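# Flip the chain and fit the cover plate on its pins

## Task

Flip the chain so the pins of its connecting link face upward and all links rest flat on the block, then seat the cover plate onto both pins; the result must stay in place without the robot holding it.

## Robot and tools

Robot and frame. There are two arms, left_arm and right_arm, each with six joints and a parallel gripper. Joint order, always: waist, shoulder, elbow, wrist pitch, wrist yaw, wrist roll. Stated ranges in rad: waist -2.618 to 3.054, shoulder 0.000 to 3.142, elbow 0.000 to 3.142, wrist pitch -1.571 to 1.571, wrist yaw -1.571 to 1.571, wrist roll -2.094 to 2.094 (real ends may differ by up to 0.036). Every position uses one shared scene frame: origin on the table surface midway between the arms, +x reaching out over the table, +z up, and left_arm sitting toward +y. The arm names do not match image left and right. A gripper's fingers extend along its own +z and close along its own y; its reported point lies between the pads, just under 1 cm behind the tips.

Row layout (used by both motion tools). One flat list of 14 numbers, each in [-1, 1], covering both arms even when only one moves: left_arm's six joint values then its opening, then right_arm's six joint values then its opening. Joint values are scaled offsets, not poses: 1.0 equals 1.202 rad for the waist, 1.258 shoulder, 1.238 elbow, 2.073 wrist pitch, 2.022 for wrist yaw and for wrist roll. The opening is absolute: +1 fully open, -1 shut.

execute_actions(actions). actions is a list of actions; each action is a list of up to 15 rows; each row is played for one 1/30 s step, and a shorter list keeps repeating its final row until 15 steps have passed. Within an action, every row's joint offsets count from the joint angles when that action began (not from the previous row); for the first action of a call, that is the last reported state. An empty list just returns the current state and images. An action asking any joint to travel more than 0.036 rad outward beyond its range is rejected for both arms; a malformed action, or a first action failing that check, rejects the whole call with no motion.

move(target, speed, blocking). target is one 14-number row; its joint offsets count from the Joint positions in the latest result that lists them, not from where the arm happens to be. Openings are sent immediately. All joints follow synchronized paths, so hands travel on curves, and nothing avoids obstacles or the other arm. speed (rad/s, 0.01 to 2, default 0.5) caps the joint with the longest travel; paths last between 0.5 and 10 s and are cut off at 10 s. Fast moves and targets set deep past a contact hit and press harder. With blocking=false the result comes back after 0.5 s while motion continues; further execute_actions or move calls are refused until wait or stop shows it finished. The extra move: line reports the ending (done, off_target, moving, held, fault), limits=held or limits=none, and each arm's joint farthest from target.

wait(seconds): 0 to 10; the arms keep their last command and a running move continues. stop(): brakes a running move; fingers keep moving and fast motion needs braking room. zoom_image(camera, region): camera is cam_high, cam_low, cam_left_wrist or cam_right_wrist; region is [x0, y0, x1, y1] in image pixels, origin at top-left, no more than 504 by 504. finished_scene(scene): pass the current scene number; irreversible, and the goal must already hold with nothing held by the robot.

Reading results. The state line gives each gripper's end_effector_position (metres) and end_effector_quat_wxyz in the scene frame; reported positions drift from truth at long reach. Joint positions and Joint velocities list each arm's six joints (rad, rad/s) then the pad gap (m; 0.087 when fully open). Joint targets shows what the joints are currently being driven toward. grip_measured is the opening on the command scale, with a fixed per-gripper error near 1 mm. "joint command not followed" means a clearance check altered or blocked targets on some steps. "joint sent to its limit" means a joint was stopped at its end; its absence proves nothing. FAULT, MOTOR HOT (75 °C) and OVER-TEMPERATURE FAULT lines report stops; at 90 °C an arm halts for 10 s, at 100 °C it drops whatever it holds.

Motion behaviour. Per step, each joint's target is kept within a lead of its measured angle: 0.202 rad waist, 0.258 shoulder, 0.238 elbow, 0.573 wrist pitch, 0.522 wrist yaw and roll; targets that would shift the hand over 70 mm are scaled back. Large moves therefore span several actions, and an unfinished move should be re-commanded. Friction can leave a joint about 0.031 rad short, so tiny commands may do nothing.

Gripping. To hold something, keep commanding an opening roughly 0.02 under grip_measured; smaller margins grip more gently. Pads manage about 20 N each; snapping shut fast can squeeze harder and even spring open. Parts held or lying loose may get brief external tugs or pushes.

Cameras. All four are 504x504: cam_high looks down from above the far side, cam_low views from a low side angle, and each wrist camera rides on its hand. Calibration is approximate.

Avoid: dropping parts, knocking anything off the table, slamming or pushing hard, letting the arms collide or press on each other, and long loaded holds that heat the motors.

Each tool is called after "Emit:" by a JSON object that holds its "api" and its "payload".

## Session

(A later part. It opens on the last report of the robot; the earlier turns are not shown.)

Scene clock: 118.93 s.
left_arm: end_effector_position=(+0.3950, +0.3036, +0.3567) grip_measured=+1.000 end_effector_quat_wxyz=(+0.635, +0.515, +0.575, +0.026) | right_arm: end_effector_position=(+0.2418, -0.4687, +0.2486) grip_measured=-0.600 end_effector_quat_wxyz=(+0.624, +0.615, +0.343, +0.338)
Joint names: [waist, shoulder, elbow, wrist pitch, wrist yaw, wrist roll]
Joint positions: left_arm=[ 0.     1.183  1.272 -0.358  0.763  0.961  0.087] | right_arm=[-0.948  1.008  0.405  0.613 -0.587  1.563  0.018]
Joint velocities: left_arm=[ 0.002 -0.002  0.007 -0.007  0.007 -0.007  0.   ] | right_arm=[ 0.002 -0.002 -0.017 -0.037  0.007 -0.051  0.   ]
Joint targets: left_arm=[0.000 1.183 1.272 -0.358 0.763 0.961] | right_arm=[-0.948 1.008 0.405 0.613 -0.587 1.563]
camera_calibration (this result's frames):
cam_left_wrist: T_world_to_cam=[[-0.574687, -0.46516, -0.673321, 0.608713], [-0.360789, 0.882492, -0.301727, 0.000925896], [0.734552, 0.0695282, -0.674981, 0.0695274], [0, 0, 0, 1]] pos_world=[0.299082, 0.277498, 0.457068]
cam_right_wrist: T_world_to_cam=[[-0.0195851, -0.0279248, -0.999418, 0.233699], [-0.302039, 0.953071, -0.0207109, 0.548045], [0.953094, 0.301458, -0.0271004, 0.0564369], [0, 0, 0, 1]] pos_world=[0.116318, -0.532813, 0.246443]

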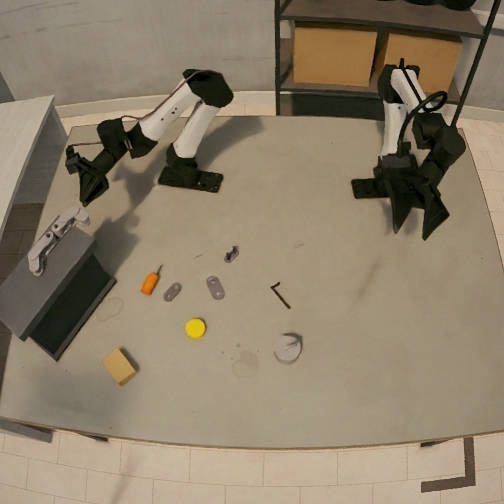

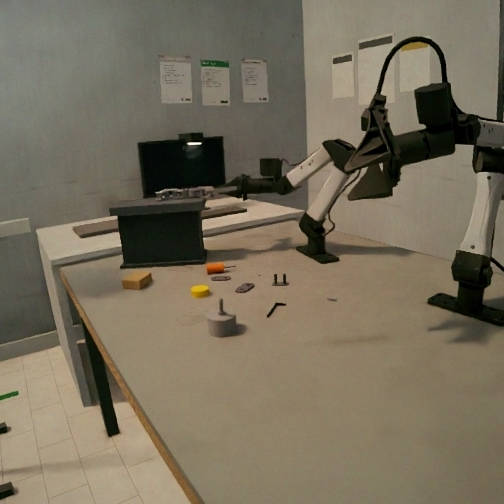

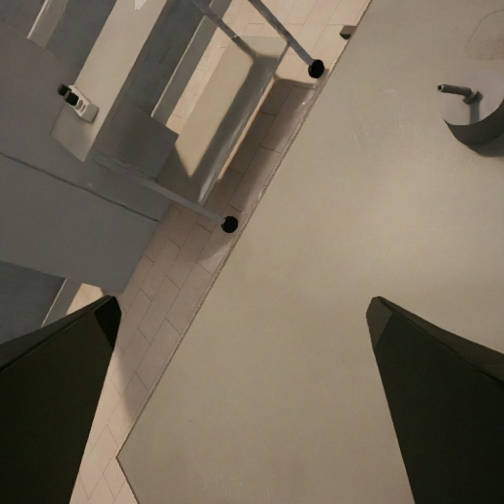

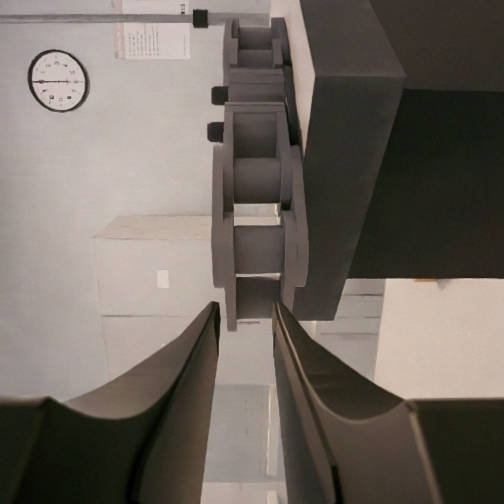

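Emit:
{"api": "move", "payload": {"target": [0,0,0,0,0,0,1,0.081,0.142,0.074,0.047,0.05,0,-0.6], "speed": 0.12}}

Emit:
{"api": "zoom_image", "payload": {"camera": "cam_high", "region": [0, 170, 140, 310]}}

Scene clock: 123.20 s.
left_arm: end_effector_position=(+0.3950, +0.3036, +0.3567) grip_measured=+1.000 end_effector_quat_wxyz=(+0.635, +0.515, +0.575, +0.026) | right_arm: end_effector_position=(+0.2704, -0.4860, +0.2465) grip_measured=-0.600 end_effector_quat_wxyz=(+0.623, +0.617, +0.343, +0.338)
Joint names: [waist, shoulder, elbow, wrist pitch, wrist yaw, wrist roll]
Joint positions: left_arm=[ 0.     1.183  1.272 -0.358  0.763  0.961  0.087] | right_arm=[-0.859  1.168  0.474  0.699 -0.497  1.563  0.018]
Joint velocities: left_arm=[ 0.007  0.017 -0.002  0.007  0.037 -0.037  0.   ] | right_arm=[-0.007 -0.012 -0.002 -0.007  0.022 -0.051  0.   ]
Joint targets: left_arm=[0.000 1.183 1.272 -0.358 0.763 0.961] | right_arm=[-0.851 1.187 0.496 0.710 -0.486 1.563]
move: off_target (right_arm); limits=none; left_arm: farthest joint: the waist, 0.000 radians from its target (0.000 radians at the start); right_arm: farthest joint: the elbow, 0.023 radians from its target (0.092 radians at the start)
camera_calibration (this result's frames):
cam_left_wrist: T_world_to_cam=[[-0.574687, -0.46516, -0.673321, 0.608713], [-0.360789, 0.882492, -0.301727, 0.000925896], [0.734552, 0.0695282, -0.674981, 0.0695274], [0, 0, 0, 1]] pos_world=[0.299082, 0.277498, 0.457068]
cam_right_wrist: T_world_to_cam=[[-0.0207253, -0.0242122, -0.999492, 0.233776], [-0.301335, 0.953369, -0.0168464, 0.572188], [0.953293, 0.300833, -0.0270549, 0.0338897], [0, 0, 0, 1]] pos_world=[0.144959, -0.550042, 0.244214]

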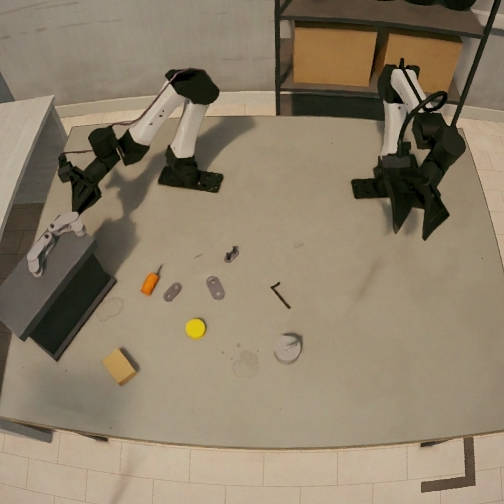

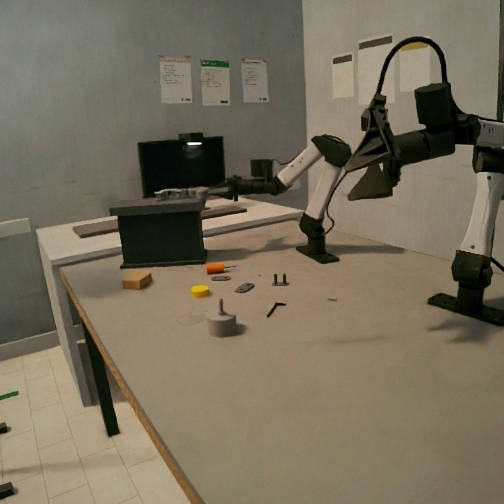

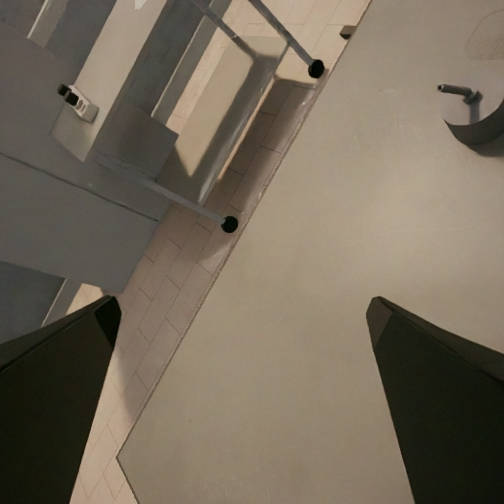

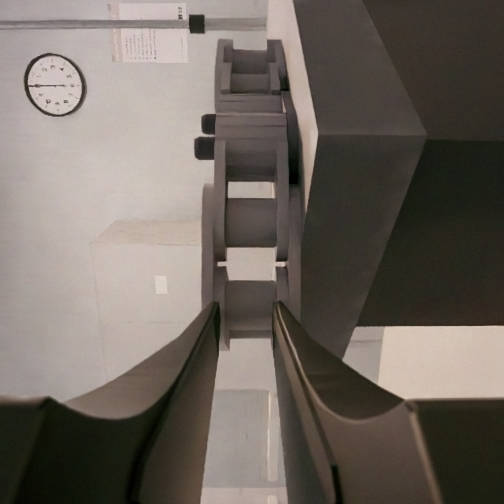

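Region (0, 170, 140, 310) of cam_high's 504x504 image, scaled by 3.600, with more detail than that image has.

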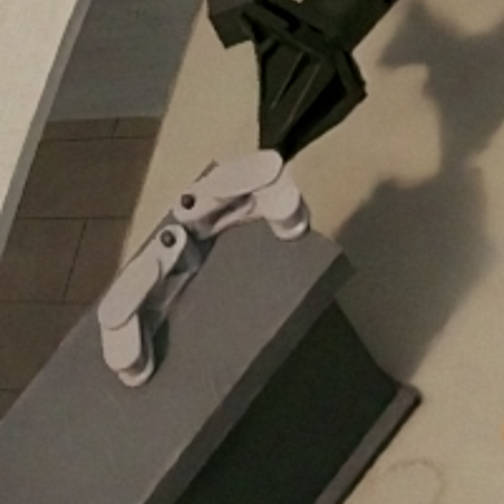

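Emit:
{"api": "move", "payload": {"target": [0,0,0,0,0,0,1,0.084,0.115,0.086,0.025,0.051,0,-0.6], "speed": 0.1}}

Emit:
{"api": "zoom_image", "payload": {"camera": "cam_high", "region": [0, 170, 140, 310]}}

Scene clock: 128.63 s.
left_arm: end_effector_position=(+0.3950, +0.3036, +0.3567) grip_measured=+1.000 end_effector_quat_wxyz=(+0.635, +0.515, +0.575, +0.026) | right_arm: end_effector_position=(+0.3028, -0.4963, +0.2452) grip_measured=-0.600 end_effector_quat_wxyz=(+0.618, +0.620, +0.344, +0.339)
Joint names: [waist, shoulder, elbow, wrist pitch, wrist yaw, wrist roll]
Joint positions: left_arm=[ 0.     1.183  1.272 -0.358  0.763  0.961  0.087] | right_arm=[-0.766  1.295  0.555  0.733 -0.409  1.563  0.018]
Joint velocities: left_arm=[-0.012 -0.017 -0.002  0.007  0.066 -0.022  0.   ] | right_arm=[ 0.007 -0.007 -0.017  0.037 -0.022  0.022 -0.001]
Joint targets: left_arm=[0.000 1.183 1.272 -0.358 0.763 0.961] | right_arm=[-0.758 1.312 0.580 0.751 -0.394 1.563]
move: off_target (right_arm); limits=none; left_arm: farthest joint: the waist, 0.000 radians from its target (0.000 radians at the start); right_arm: farthest joint: the elbow, 0.025 radians from its target (0.107 radians at the start)
camera_calibration (this result's frames):
cam_left_wrist: T_world_to_cam=[[-0.574687, -0.46516, -0.673321, 0.608713], [-0.360789, 0.882492, -0.301727, 0.000925896], [0.734552, 0.0695282, -0.674981, 0.0695274], [0, 0, 0, 1]] pos_world=[0.299082, 0.277498, 0.457068]
cam_right_wrist: T_world_to_cam=[[-0.0264582, -0.0149324, -0.999538, 0.239225], [-0.305762, 0.952088, -0.00612987, 0.589797], [0.95174, 0.305459, -0.0297563, 0.00958271], [0, 0, 0, 1]] pos_world=[0.177547, -0.560894, 0.243015]

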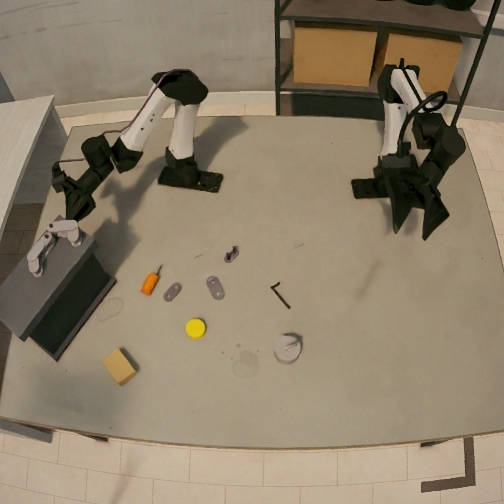

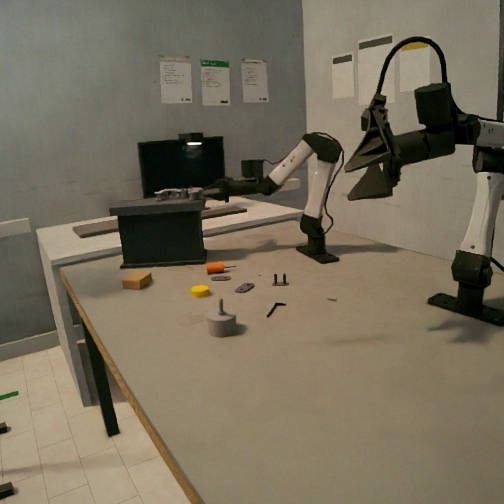

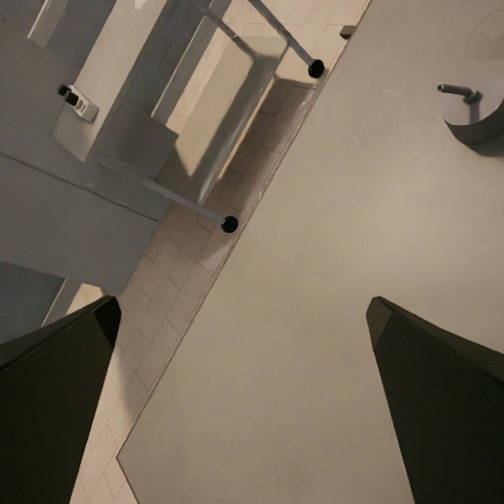

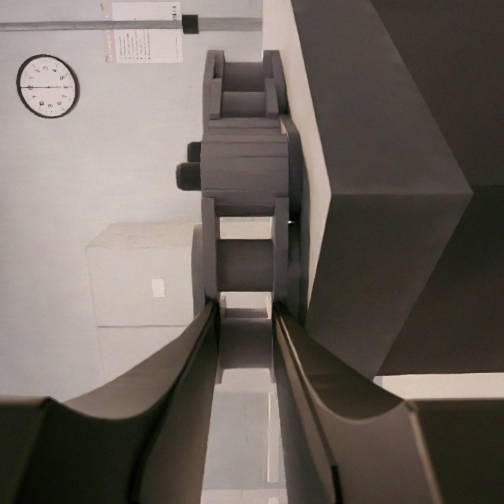

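Region (0, 170, 140, 310) of cam_high's 504x504 image, scaled by 3.600, with more detail than that image has.

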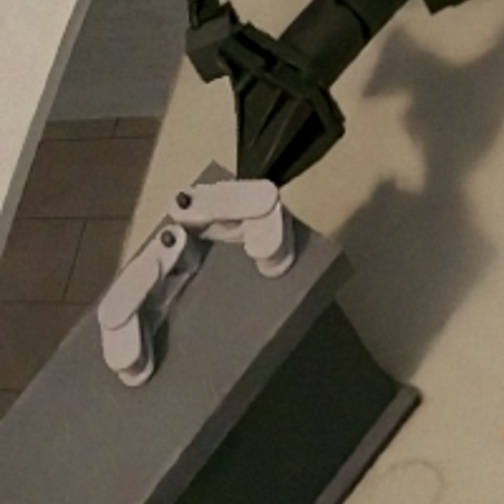

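Emit:
{"api": "move", "payload": {"target": [0,0,0,0,0,0,1,-0.09,-0.16,-0.095,-0.03,-0.055,0,-0.6], "speed": 0.2}}

Emit:
{"api": "move", "payload": {"target": [0,0,0,0,0,0,1,0.1,0.0,0.8,-0.5,0.257,-0.775,1], "speed": 0.9}}

Scene clock: 133.43 s.
left_arm: end_effector_position=(+0.3950, +0.3036, +0.3567) grip_measured=+1.000 end_effector_quat_wxyz=(+0.635, +0.515, +0.575, +0.026) | right_arm: end_effector_position=(+0.2649, -0.4780, +0.2552) grip_measured=-0.600 end_effector_quat_wxyz=(+0.632, +0.607, +0.344, +0.339)
Joint names: [waist, shoulder, elbow, wrist pitch, wrist yaw, wrist roll]
Joint positions: left_arm=[ 0.     1.183  1.272 -0.358  0.763  0.961  0.087] | right_arm=[-0.866  1.112  0.459  0.684 -0.508  1.562  0.018]
Joint velocities: left_arm=[ 0.012 -0.007 -0.007 -0.037  0.022 -0.007  0.   ] | right_arm=[-0.007 -0.007  0.012  0.037  0.037  0.007 -0.001]
Joint targets: left_arm=[0.000 1.183 1.272 -0.358 0.763 0.961] | right_arm=[-0.874 1.094 0.438 0.671 -0.520 1.563]
move: off_target (right_arm); limits=none; left_arm: farthest joint: the waist, 0.000 radians from its target (0.000 radians at the start); right_arm: farthest joint: the elbow, 0.022 radians from its target (0.118 radians at the start)
camera_calibration (this result's frames):
cam_left_wrist: T_world_to_cam=[[-0.574687, -0.46516, -0.673321, 0.608713], [-0.360789, 0.882492, -0.301727, 0.000925896], [0.734552, 0.0695282, -0.674981, 0.0695274], [0, 0, 0, 1]] pos_world=[0.299082, 0.277498, 0.457068]
cam_right_wrist: T_world_to_cam=[[-0.00845917, -0.0473879, -0.998841, 0.227998], [-0.304601, 0.951529, -0.0425636, 0.569568], [0.952442, 0.303888, -0.0224836, 0.0374763], [0, 0, 0, 1]] pos_world=[0.139726, -0.542545, 0.25282]

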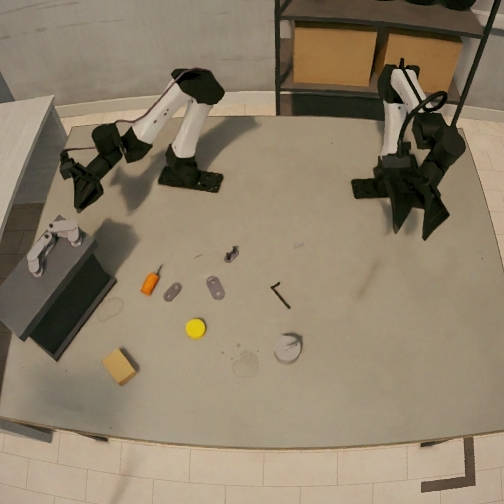

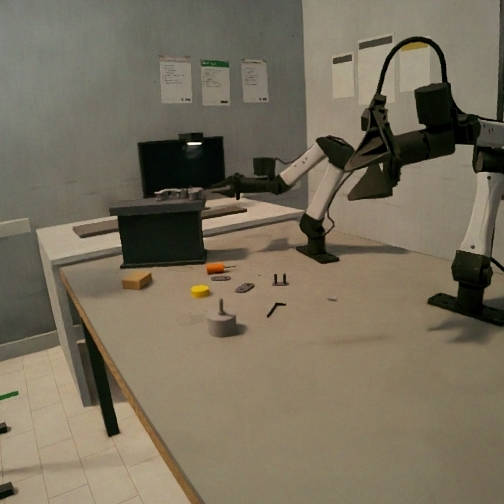

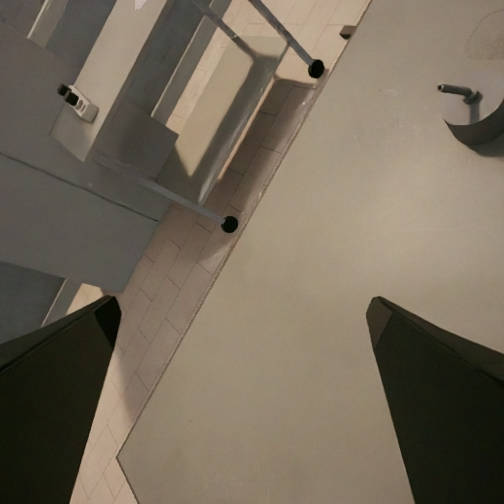

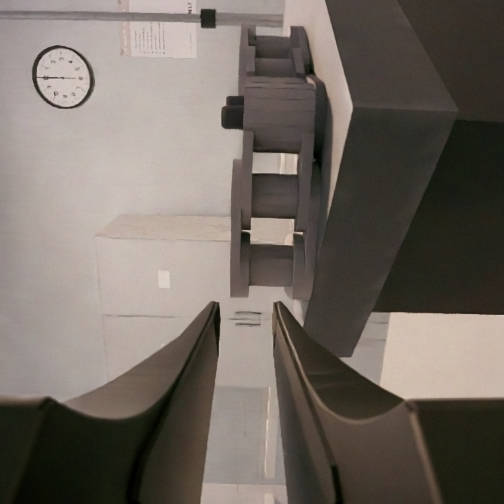

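Scene clock: 136.10 s.
left_arm: end_effector_position=(+0.3950, +0.3036, +0.3567) grip_measured=+1.000 end_effector_quat_wxyz=(+0.635, +0.515, +0.575, +0.026) | right_arm: end_effector_position=(+0.2043, -0.5360, +0.4376) grip_measured=+0.983 end_effector_quat_wxyz=(+0.621, +0.330, +0.634, -0.323)
Joint names: [waist, shoulder, elbow, wrist pitch, wrist yaw, wrist roll]
Joint positions: left_arm=[ 0.     1.183  1.272 -0.358  0.763  0.961  0.087] | right_arm=[-0.754  1.112  1.432 -0.341  0.     0.     0.087]
Joint velocities: left_arm=[ 0.002 -0.007  0.002 -0.051 -0.022 -0.022  0.   ] | right_arm=[-0.012  0.012 -0.012 -0.022  0.066 -0.051  0.   ]
Joint targets: left_arm=[0.000 1.183 1.272 -0.358 0.763 0.961] | right_arm=[-0.746 1.112 1.449 -0.352 0.011 -0.005]
move: done; limits=none; left_arm: farthest joint: the waist, 0.000 radians from its target (0.000 radians at the start); right_arm: farthest joint: the elbow, 0.017 radians from its target (0.990 radians at the start)
camera_calibration (this result's frames):
cam_left_wrist: T_world_to_cam=[[-0.574687, -0.46516, -0.673321, 0.608713], [-0.360789, 0.882492, -0.301727, 0.000925896], [0.734552, 0.0695282, -0.674981, 0.0695274], [0, 0, 0, 1]] pos_world=[0.299082, 0.277498, 0.457068]
cam_right_wrist: T_world_to_cam=[[-0.823484, -0.566967, 0.0205508, -0.15111], [-0.452258, 0.634145, -0.627155, 0.729944], [0.342544, -0.525746, -0.778623, 0.127732], [0, 0, 0, 1]] pos_world=[0.161933, -0.48141, 0.560348]

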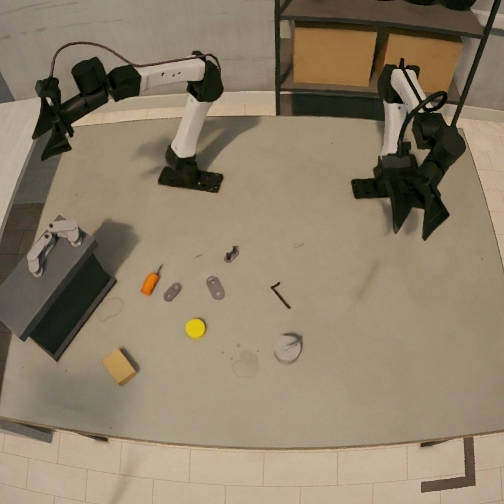

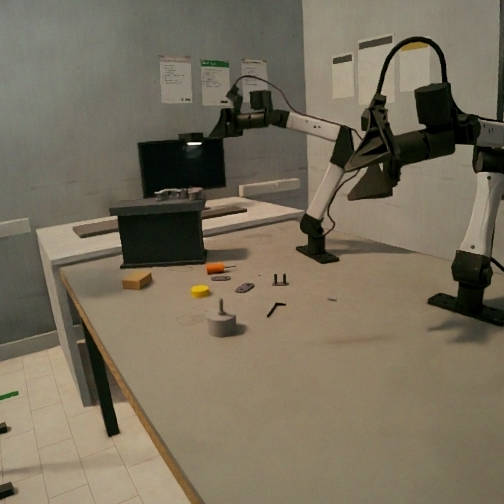

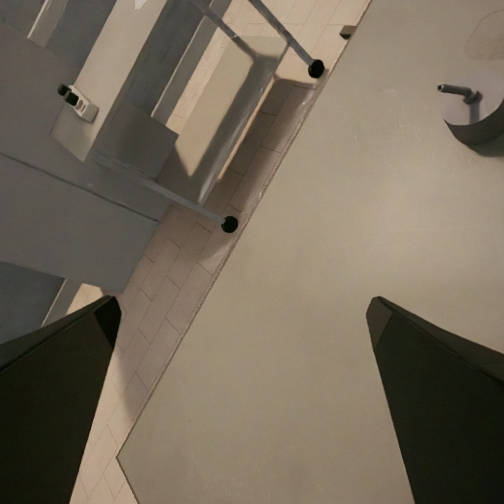

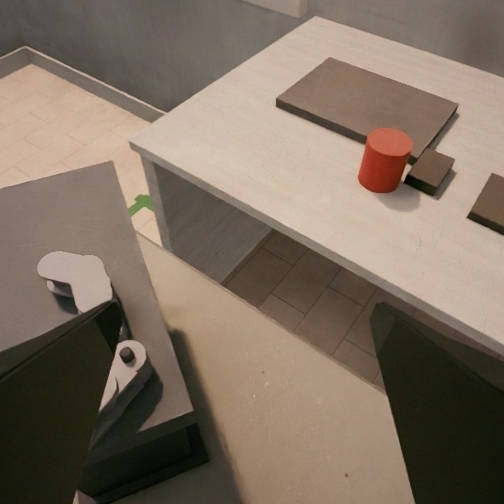

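Emit:
{"api": "move", "payload": {"target": [0,0,0,0,0,0,1,0.22,0.505,0.622,-0.393,0,0,1], "speed": 0.7}}

Scene clock: 140.40 s.
left_arm: end_effector_position=(+0.3950, +0.3036, +0.3567) grip_measured=+1.000 end_effector_quat_wxyz=(+0.635, +0.515, +0.575, +0.026) | right_arm: end_effector_position=(+0.3182, -0.5098, +0.3410) grip_measured=+0.983 end_effector_quat_wxyz=(+0.397, +0.311, +0.851, -0.145)
Joint names: [waist, shoulder, elbow, wrist pitch, wrist yaw, wrist roll]
Joint positions: left_arm=[ 0.     1.183  1.272 -0.358  0.763  0.961  0.087] | right_arm=[-0.495  1.736  2.181 -1.143  0.    -0.     0.087]
Joint velocities: left_arm=[ 0.007 -0.007 -0.012 -0.022  0.037 -0.037  0.   ] | right_arm=[-0.022  0.017 -0.007 -0.051 -0.022  0.051 -0.   ]
Joint targets: left_arm=[0.000 1.183 1.272 -0.358 0.763 0.961] | right_arm=[-0.490 1.747 2.202 -1.155 0.000 0.000]
move: off_target (right_arm); limits=none; left_arm: farthest joint: the waist, 0.000 radians from its target (0.000 radians at the start); right_arm: farthest joint: the elbow, 0.022 radians from its target (0.770 radians at the start)
camera_calibration (this result's frames):
cam_left_wrist: T_world_to_cam=[[-0.574687, -0.46516, -0.673321, 0.608713], [-0.360789, 0.882492, -0.301727, 0.000925896], [0.734552, 0.0695282, -0.674981, 0.0695274], [0, 0, 0, 1]] pos_world=[0.299082, 0.277498, 0.457068]
cam_right_wrist: T_world_to_cam=[[-0.639276, -0.768652, 0.0223571, -0.20251], [-0.768839, 0.639442, 0.000359106, 0.59372], [-0.0145721, -0.0169594, -0.99975, 0.47572], [0, 0, 0, 1]] pos_world=[0.333948, -0.527242, 0.479915]

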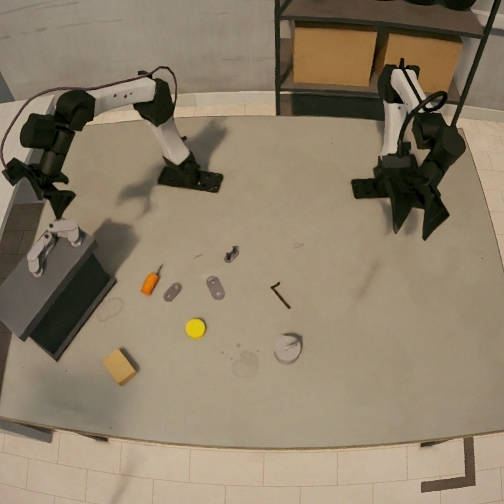

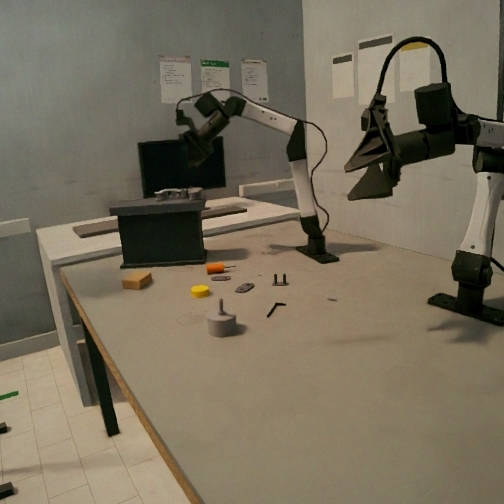

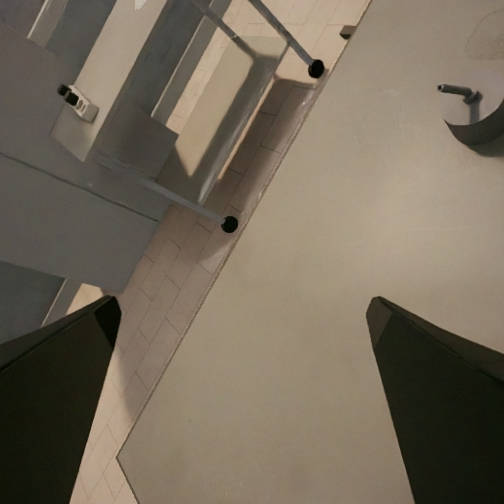

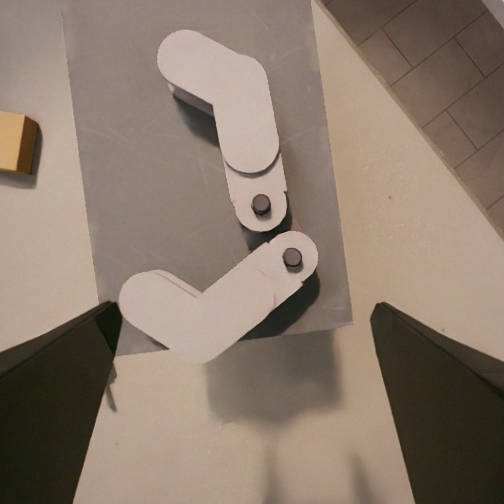

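Emit:
{"api": "move", "payload": {"target": [0,0,0,0,0,0,1,0.54,-0.334,-0.4,0.1,0,0,1], "speed": 0.8}}

Emit:
{"api": "move", "payload": {"target": [0,0,0,0,0,0,1,0,0,-0.69,0.35,0,0,1], "speed": 0.8}}

Scene clock: 152.53 s.
left_arm: end_effector_position=(+0.3950, +0.3036, +0.3567) grip_measured=+1.000 end_effector_quat_wxyz=(+0.635, +0.515, +0.575, +0.026) | right_arm: end_effector_position=(+0.3446, -0.2570, +0.3459) grip_measured=+0.983 end_effector_quat_wxyz=(+0.479, +0.025, +0.877, -0.014)
Joint names: [waist, shoulder, elbow, wrist pitch, wrist yaw, wrist roll]
Joint positions: left_arm=[ 0.     1.183  1.272 -0.358  0.763  0.961  0.087] | right_arm=[ 0.149  1.33   1.706 -0.946  0.002 -0.     0.087]
Joint velocities: left_arm=[ 0.007 -0.002 -0.012 -0.007 -0.066 -0.007  0.   ] | right_arm=[-0.017  0.002  0.012  0.022 -0.051  0.022 -0.   ]
Joint targets: left_arm=[0.000 1.183 1.272 -0.358 0.763 0.961] | right_arm=[0.154 1.316 1.686 -0.936 0.000 -0.000]
move: off_target (right_arm); limits=none; left_arm: farthest joint: the waist, 0.000 radians from its target (0.000 radians at the start); right_arm: farthest joint: the elbow, 0.021 radians from its target (0.495 radians at the start)
camera_calibration (this result's frames):
cam_left_wrist: T_world_to_cam=[[-0.574687, -0.46516, -0.673321, 0.608713], [-0.360789, 0.882492, -0.301727, 0.000925896], [0.734552, 0.0695282, -0.674981, 0.0695274], [0, 0, 0, 1]] pos_world=[0.299082, 0.277498, 0.457068]
cam_right_wrist: T_world_to_cam=[[-0.053666, -0.99828, 0.0235885, -0.252696], [-0.99057, 0.0502397, -0.127463, 0.421495], [0.126059, -0.0302065, -0.991563, 0.430593], [0, 0, 0, 1]] pos_world=[0.34968, -0.26043, 0.486646]

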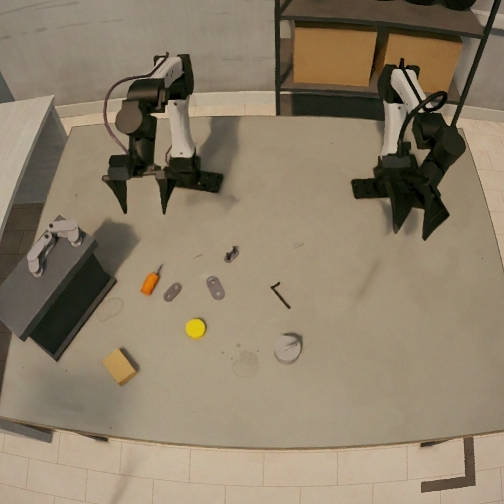

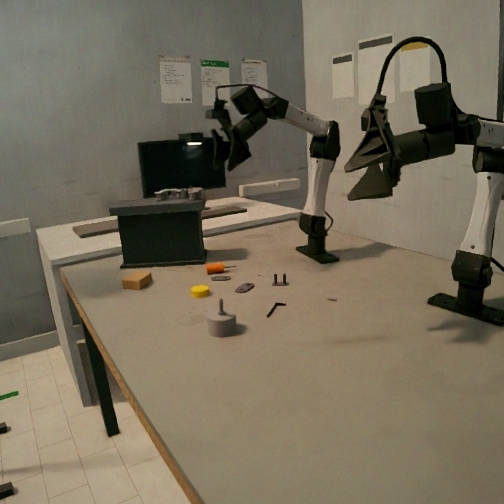

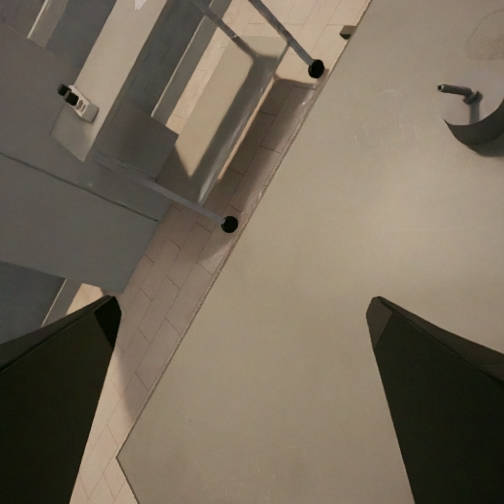

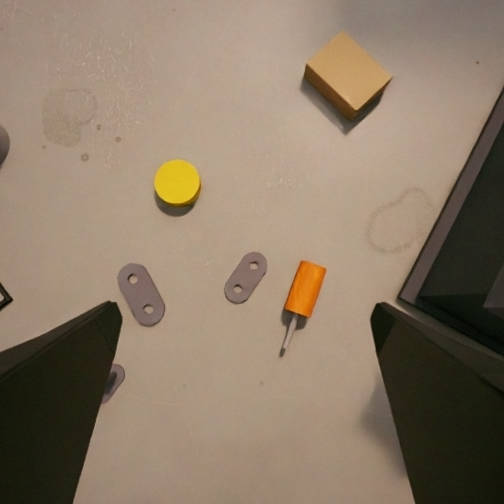

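Scene clock: 154.47 s.
left_arm: end_effector_position=(+0.3950, +0.3036, +0.3567) grip_measured=+1.000 end_effector_quat_wxyz=(+0.635, +0.515, +0.575, +0.026) | right_arm: end_effector_position=(+0.3616, -0.2580, +0.1213) grip_measured=+0.983 end_effector_quat_wxyz=(+0.423, +0.026, +0.906, -0.013)
Joint names: [waist, shoulder, elbow, wrist pitch, wrist yaw, wrist roll]
Joint positions: left_arm=[ 0.     1.183  1.272 -0.358  0.763  0.961  0.087] | right_arm=[ 0.149  1.33   0.864 -0.231  0.002 -0.     0.087]
Joint velocities: left_arm=[ 0.002  0.007 -0.002 -0.081  0.022 -0.022  0.   ] | right_arm=[-0.002 -0.002 -0.012  0.007 -0.007 -0.037 -0.001]
Joint targets: left_arm=[0.000 1.183 1.272 -0.358 0.763 0.961] | right_arm=[0.149 1.330 0.852 -0.220 0.002 -0.000]
move: done; limits=none; left_arm: farthest joint: the waist, 0.000 radians from its target (0.000 radians at the start); right_arm: farthest joint: the elbow, 0.013 radians from its target (0.855 radians at the start)
camera_calibration (this result's frames):
cam_left_wrist: T_world_to_cam=[[-0.574687, -0.46516, -0.673321, 0.608713], [-0.360789, 0.882492, -0.301727, 0.000925896], [0.734552, 0.0695282, -0.674981, 0.0695274], [0, 0, 0, 1]] pos_world=[0.299082, 0.277498, 0.457068]
cam_right_wrist: T_world_to_cam=[[-0.0507101, -0.998446, 0.023101, -0.248491], [-0.998713, 0.0506967, -0.00116251, 0.397487], [-0.0000104396, -0.0231302, -0.999732, 0.25415], [0, 0, 0, 1]] pos_world=[0.384377, -0.262378, 0.260285]

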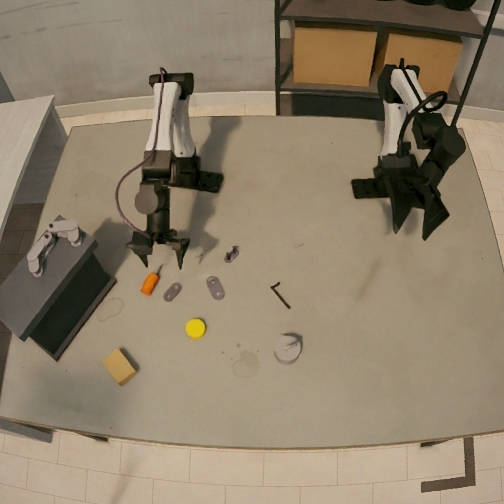

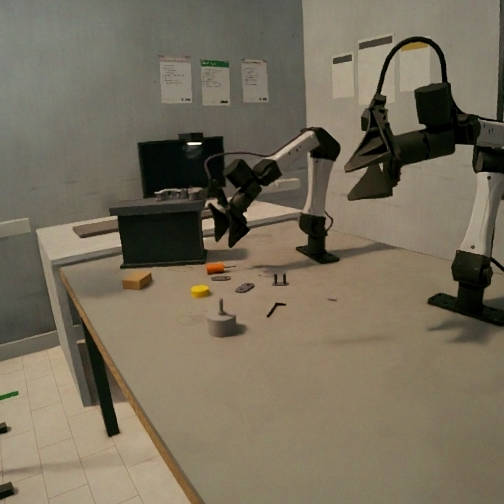

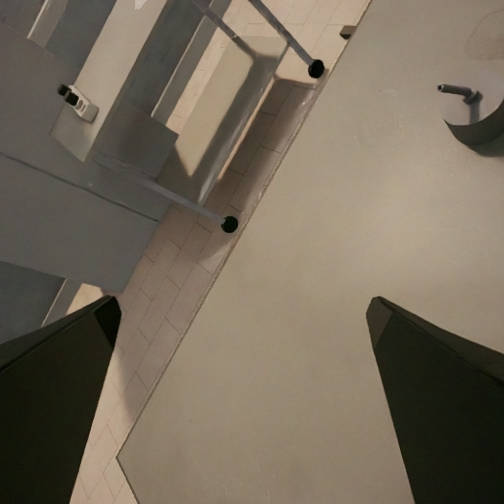

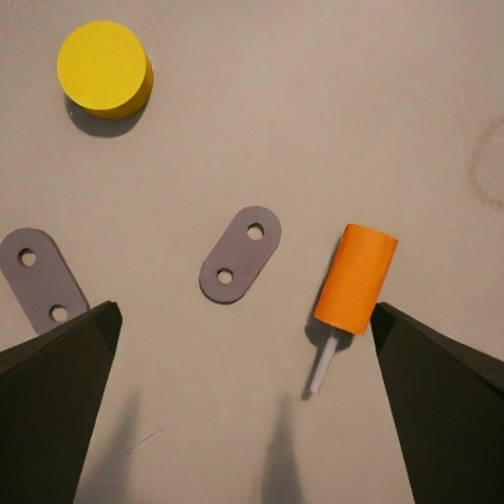

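Emit:
{"api": "move", "payload": {"target": [0,0,0,0,0,0,1,0.181,0.27,0.046,0.053,0.296,0.298,0.2], "speed": 0.6}}

Scene clock: 167.30 s.
left_arm: end_effector_position=(+0.3950, +0.3036, +0.3567) grip_measured=+1.000 end_effector_quat_wxyz=(+0.635, +0.515, +0.575, +0.026) | right_arm: end_effector_position=(+0.3833, -0.2554, +0.0487) grip_measured=+0.200 end_effector_quat_wxyz=(+0.397, +0.292, +0.859, -0.138)
Joint names: [waist, shoulder, elbow, wrist pitch, wrist yaw, wrist roll]
Joint positions: left_arm=[ 0.     1.183  1.272 -0.358  0.763  0.961  0.087] | right_arm=[ 0.36   1.656  0.897 -0.132  0.59   0.597  0.052]
Joint velocities: left_arm=[-0.022 -0.002  0.022  0.022 -0.037 -0.007  0.   ] | right_arm=[-0.012 -0.002 -0.002 -0.022 -0.007  0.007  0.   ]
Joint targets: left_arm=[0.000 1.183 1.272 -0.358 0.763 0.961] | right_arm=[0.366 1.670 0.921 -0.121 0.600 0.602]
move: off_target (right_arm); limits=none; left_arm: farthest joint: the waist, 0.000 radians from its target (0.000 radians at the start); right_arm: farthest joint: the elbow, 0.024 radians from its target (0.057 radians at the start)
camera_calibration (this result's frames):
cam_left_wrist: T_world_to_cam=[[-0.574687, -0.46516, -0.673321, 0.608713], [-0.360789, 0.882492, -0.301727, 0.000925896], [0.734552, 0.0695282, -0.674981, 0.0695274], [0, 0, 0, 1]] pos_world=[0.299082, 0.277498, 0.457068]
cam_right_wrist: T_world_to_cam=[[-0.60586, -0.795139, 0.0262211, 0.0214485], [-0.795334, 0.606155, 0.00445264, 0.482594], [-0.0194345, -0.0181569, -0.999646, 0.190337], [0, 0, 0, 1]] pos_world=[0.400517, -0.272016, 0.187558]

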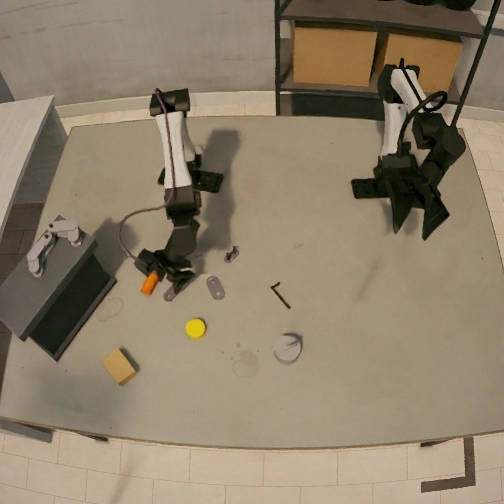

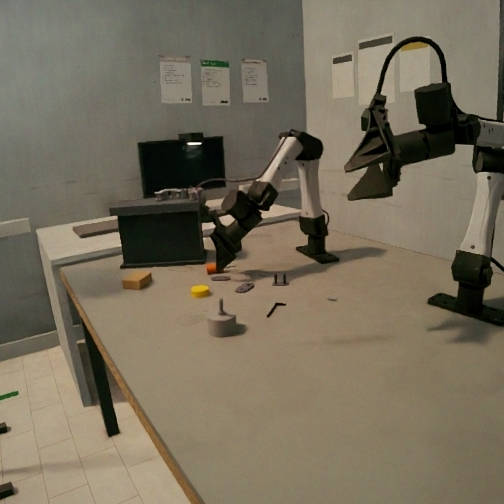

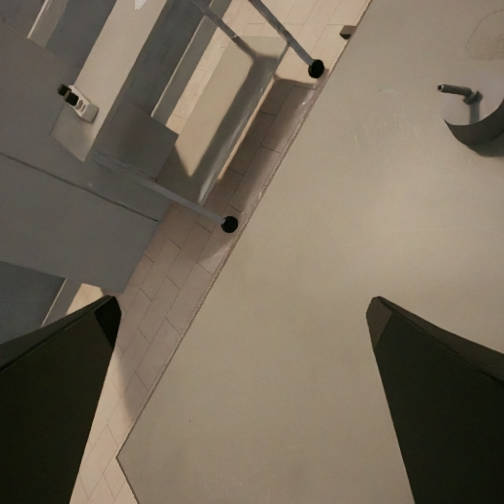

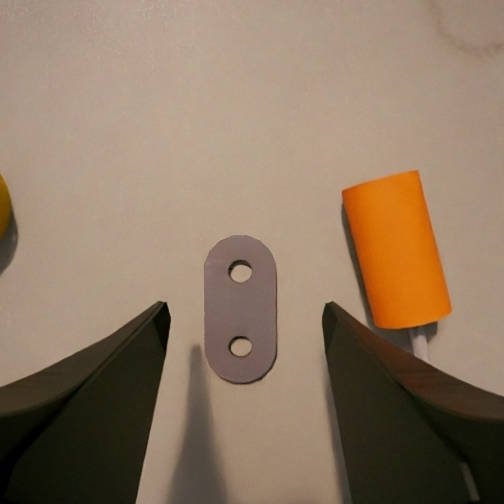

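Good. Descend.

Emit:
{"api": "move", "payload": {"target": [0,0,0,0,0,0,1,0,0.074,-0.067,0.077,0,0,0.0], "speed": 0.2}}

Emit:
{"api": "execute_actions", "payload": {"actions": [[[0,0,0,0,0,0,1,0,0,0,0,0,0,-0.1],[0,0,0,0,0,0,1,0,0,0,0,0,0,-0.15],[0,0,0,0,0,0,1,0,0,0,0,0,0,-0.2],[0,0,0,0,0,0,1,0,0,0,0,0,0,-0.25],[0,0,0,0,0,0,1,0,0,0,0,0,0,-0.3],[0,0,0,0,0,0,1,0,0,0,0,0,0,-0.33],[0,0,0,0,0,0,1,0,0,0,0,0,0,-0.35],[0,0,0,0,0,0,1,0,0,0,0,0,0,-0.37],[0,0,0,0,0,0,1,0,0,0,0,0,0,-0.39],[0,0,0,0,0,0,1,0,0,0,0,0,0,-0.405]]]}}

Scene clock: 172.43 s.
left_arm: end_effector_position=(+0.3950, +0.3036, +0.3567) grip_measured=+1.000 end_effector_quat_wxyz=(+0.635, +0.515, +0.575, +0.026) | right_arm: end_effector_position=(+0.3860, -0.2550, +0.0187) grip_measured=+0.000 end_effector_quat_wxyz=(+0.402, +0.294, +0.857, -0.135)
Joint names: [waist, shoulder, elbow, wrist pitch, wrist yaw, wrist roll]
Joint positions: left_arm=[ 0.     1.183  1.272 -0.358  0.763  0.961  0.087] | right_arm=[0.36  1.732 0.835 0.017 0.59  0.597 0.044]
Joint velocities: left_arm=[ 0.002  0.012  0.012 -0.051  0.007 -0.051  0.   ] | right_arm=[-0.002 -0.017 -0.002  0.037  0.022 -0.007 -0.   ]
Joint targets: left_arm=[0.000 1.183 1.272 -0.358 0.763 0.961] | right_arm=[0.360 1.749 0.815 0.028 0.590 0.597]
move: off_target (right_arm); limits=none; left_arm: farthest joint: the waist, 0.000 radians from its target (0.000 radians at the start); right_arm: farthest joint: the elbow, 0.021 radians from its target (0.083 radians at the start)
camera_calibration (this result's frames):
cam_left_wrist: T_world_to_cam=[[-0.574687, -0.46516, -0.673321, 0.608713], [-0.360789, 0.882492, -0.301727, 0.000925896], [0.734552, 0.0695282, -0.674981, 0.0695274], [0, 0, 0, 1]] pos_world=[0.299082, 0.277498, 0.457068]
cam_right_wrist: T_world_to_cam=[[-0.606685, -0.794736, 0.0181304, 0.0247316], [-0.794897, 0.606736, -0.00315358, 0.484747], [-0.00849409, -0.016325, -0.999831, 0.15663], [0, 0, 0, 1]] pos_world=[0.401659, -0.271901, 0.157684]

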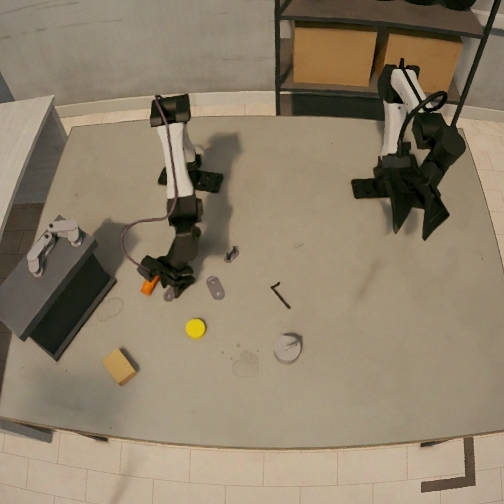

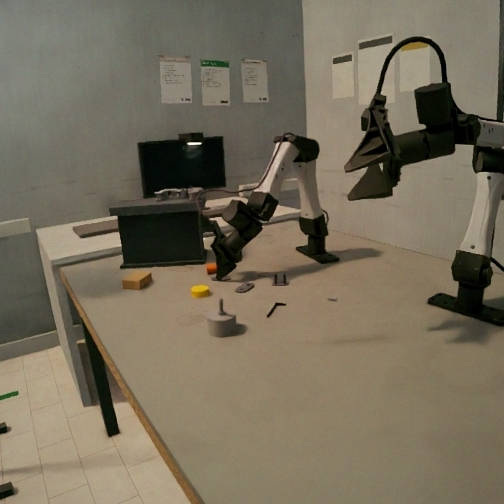

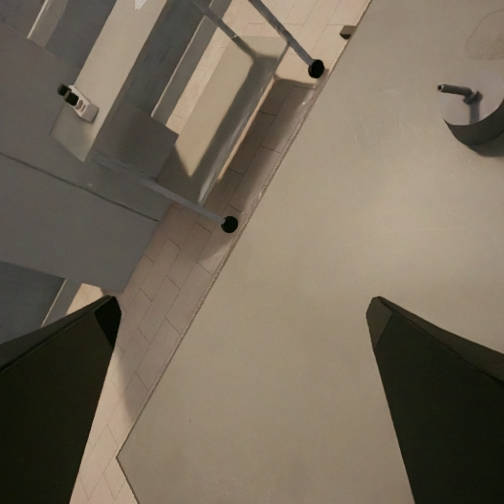

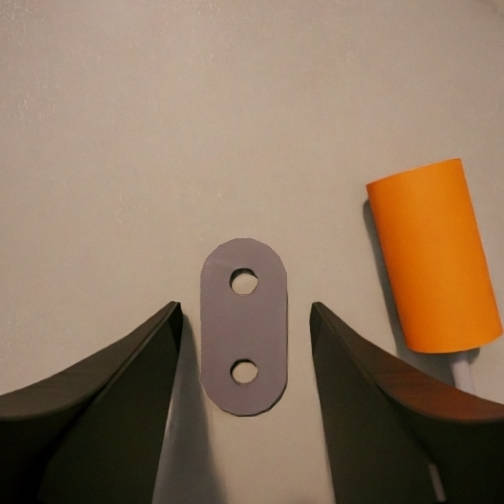

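Scene clock: 172.93 s.
left_arm: end_effector_position=(+0.3950, +0.3036, +0.3567) grip_measured=+1.000 end_effector_quat_wxyz=(+0.635, +0.515, +0.575, +0.026) | right_arm: end_effector_position=(+0.3860, -0.2550, +0.0187) grip_measured=-0.402 end_effector_quat_wxyz=(+0.402, +0.294, +0.857, -0.135)
Joint names: [waist, shoulder, elbow, wrist pitch, wrist yaw, wrist roll]
Joint positions: left_arm=[ 0.     1.183  1.272 -0.358  0.763  0.961  0.087] | right_arm=[0.36  1.732 0.835 0.017 0.59  0.597 0.026]
Joint velocities: left_arm=[-0.012  0.007 -0.007 -0.007 -0.066  0.037  0.   ] | right_arm=[ 0.012 -0.022  0.002 -0.007 -0.081  0.007 -0.   ]
Joint targets: left_arm=[0.000 1.183 1.272 -0.358 0.763 0.961] | right_arm=[0.360 1.732 0.835 0.017 0.590 0.597]
camera_calibration (this result's frames):
cam_left_wrist: T_world_to_cam=[[-0.574687, -0.46516, -0.673321, 0.608713], [-0.360789, 0.882492, -0.301727, 0.000925896], [0.734552, 0.0695282, -0.674981, 0.0695274], [0, 0, 0, 1]] pos_world=[0.299082, 0.277498, 0.457068]
cam_right_wrist: T_world_to_cam=[[-0.606685, -0.794736, 0.0181304, 0.0247316], [-0.794897, 0.606736, -0.00315358, 0.484747], [-0.00849409, -0.016325, -0.999831, 0.15663], [0, 0, 0, 1]] pos_world=[0.401659, -0.271901, 0.157684]

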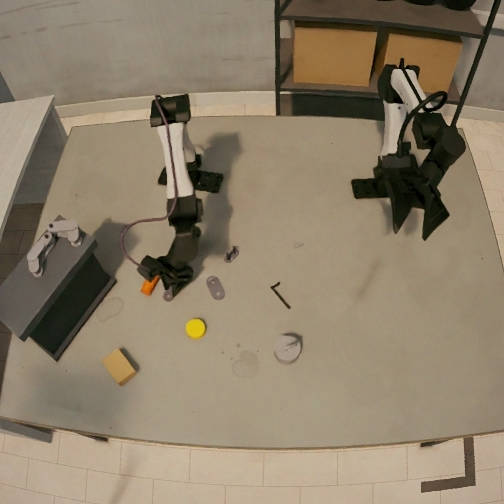

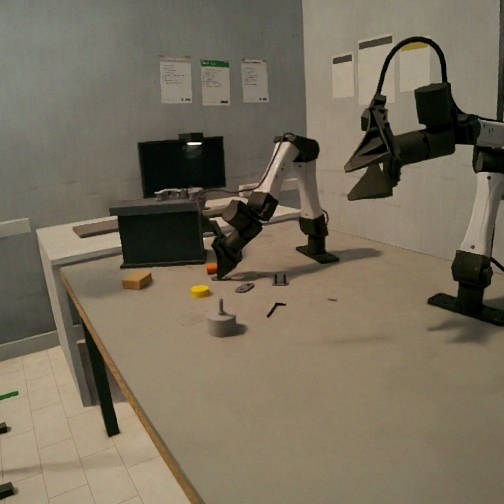

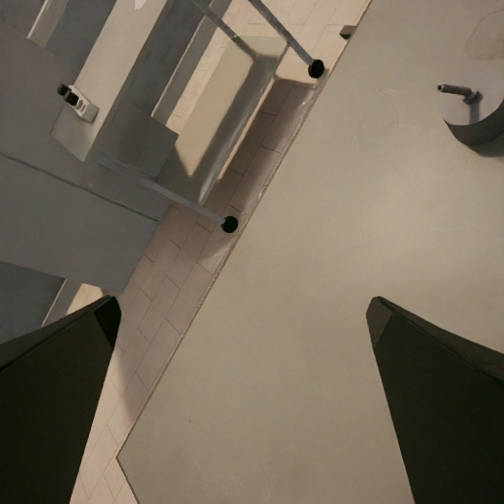

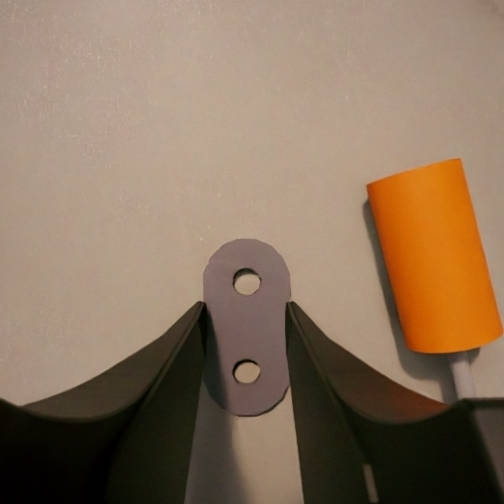

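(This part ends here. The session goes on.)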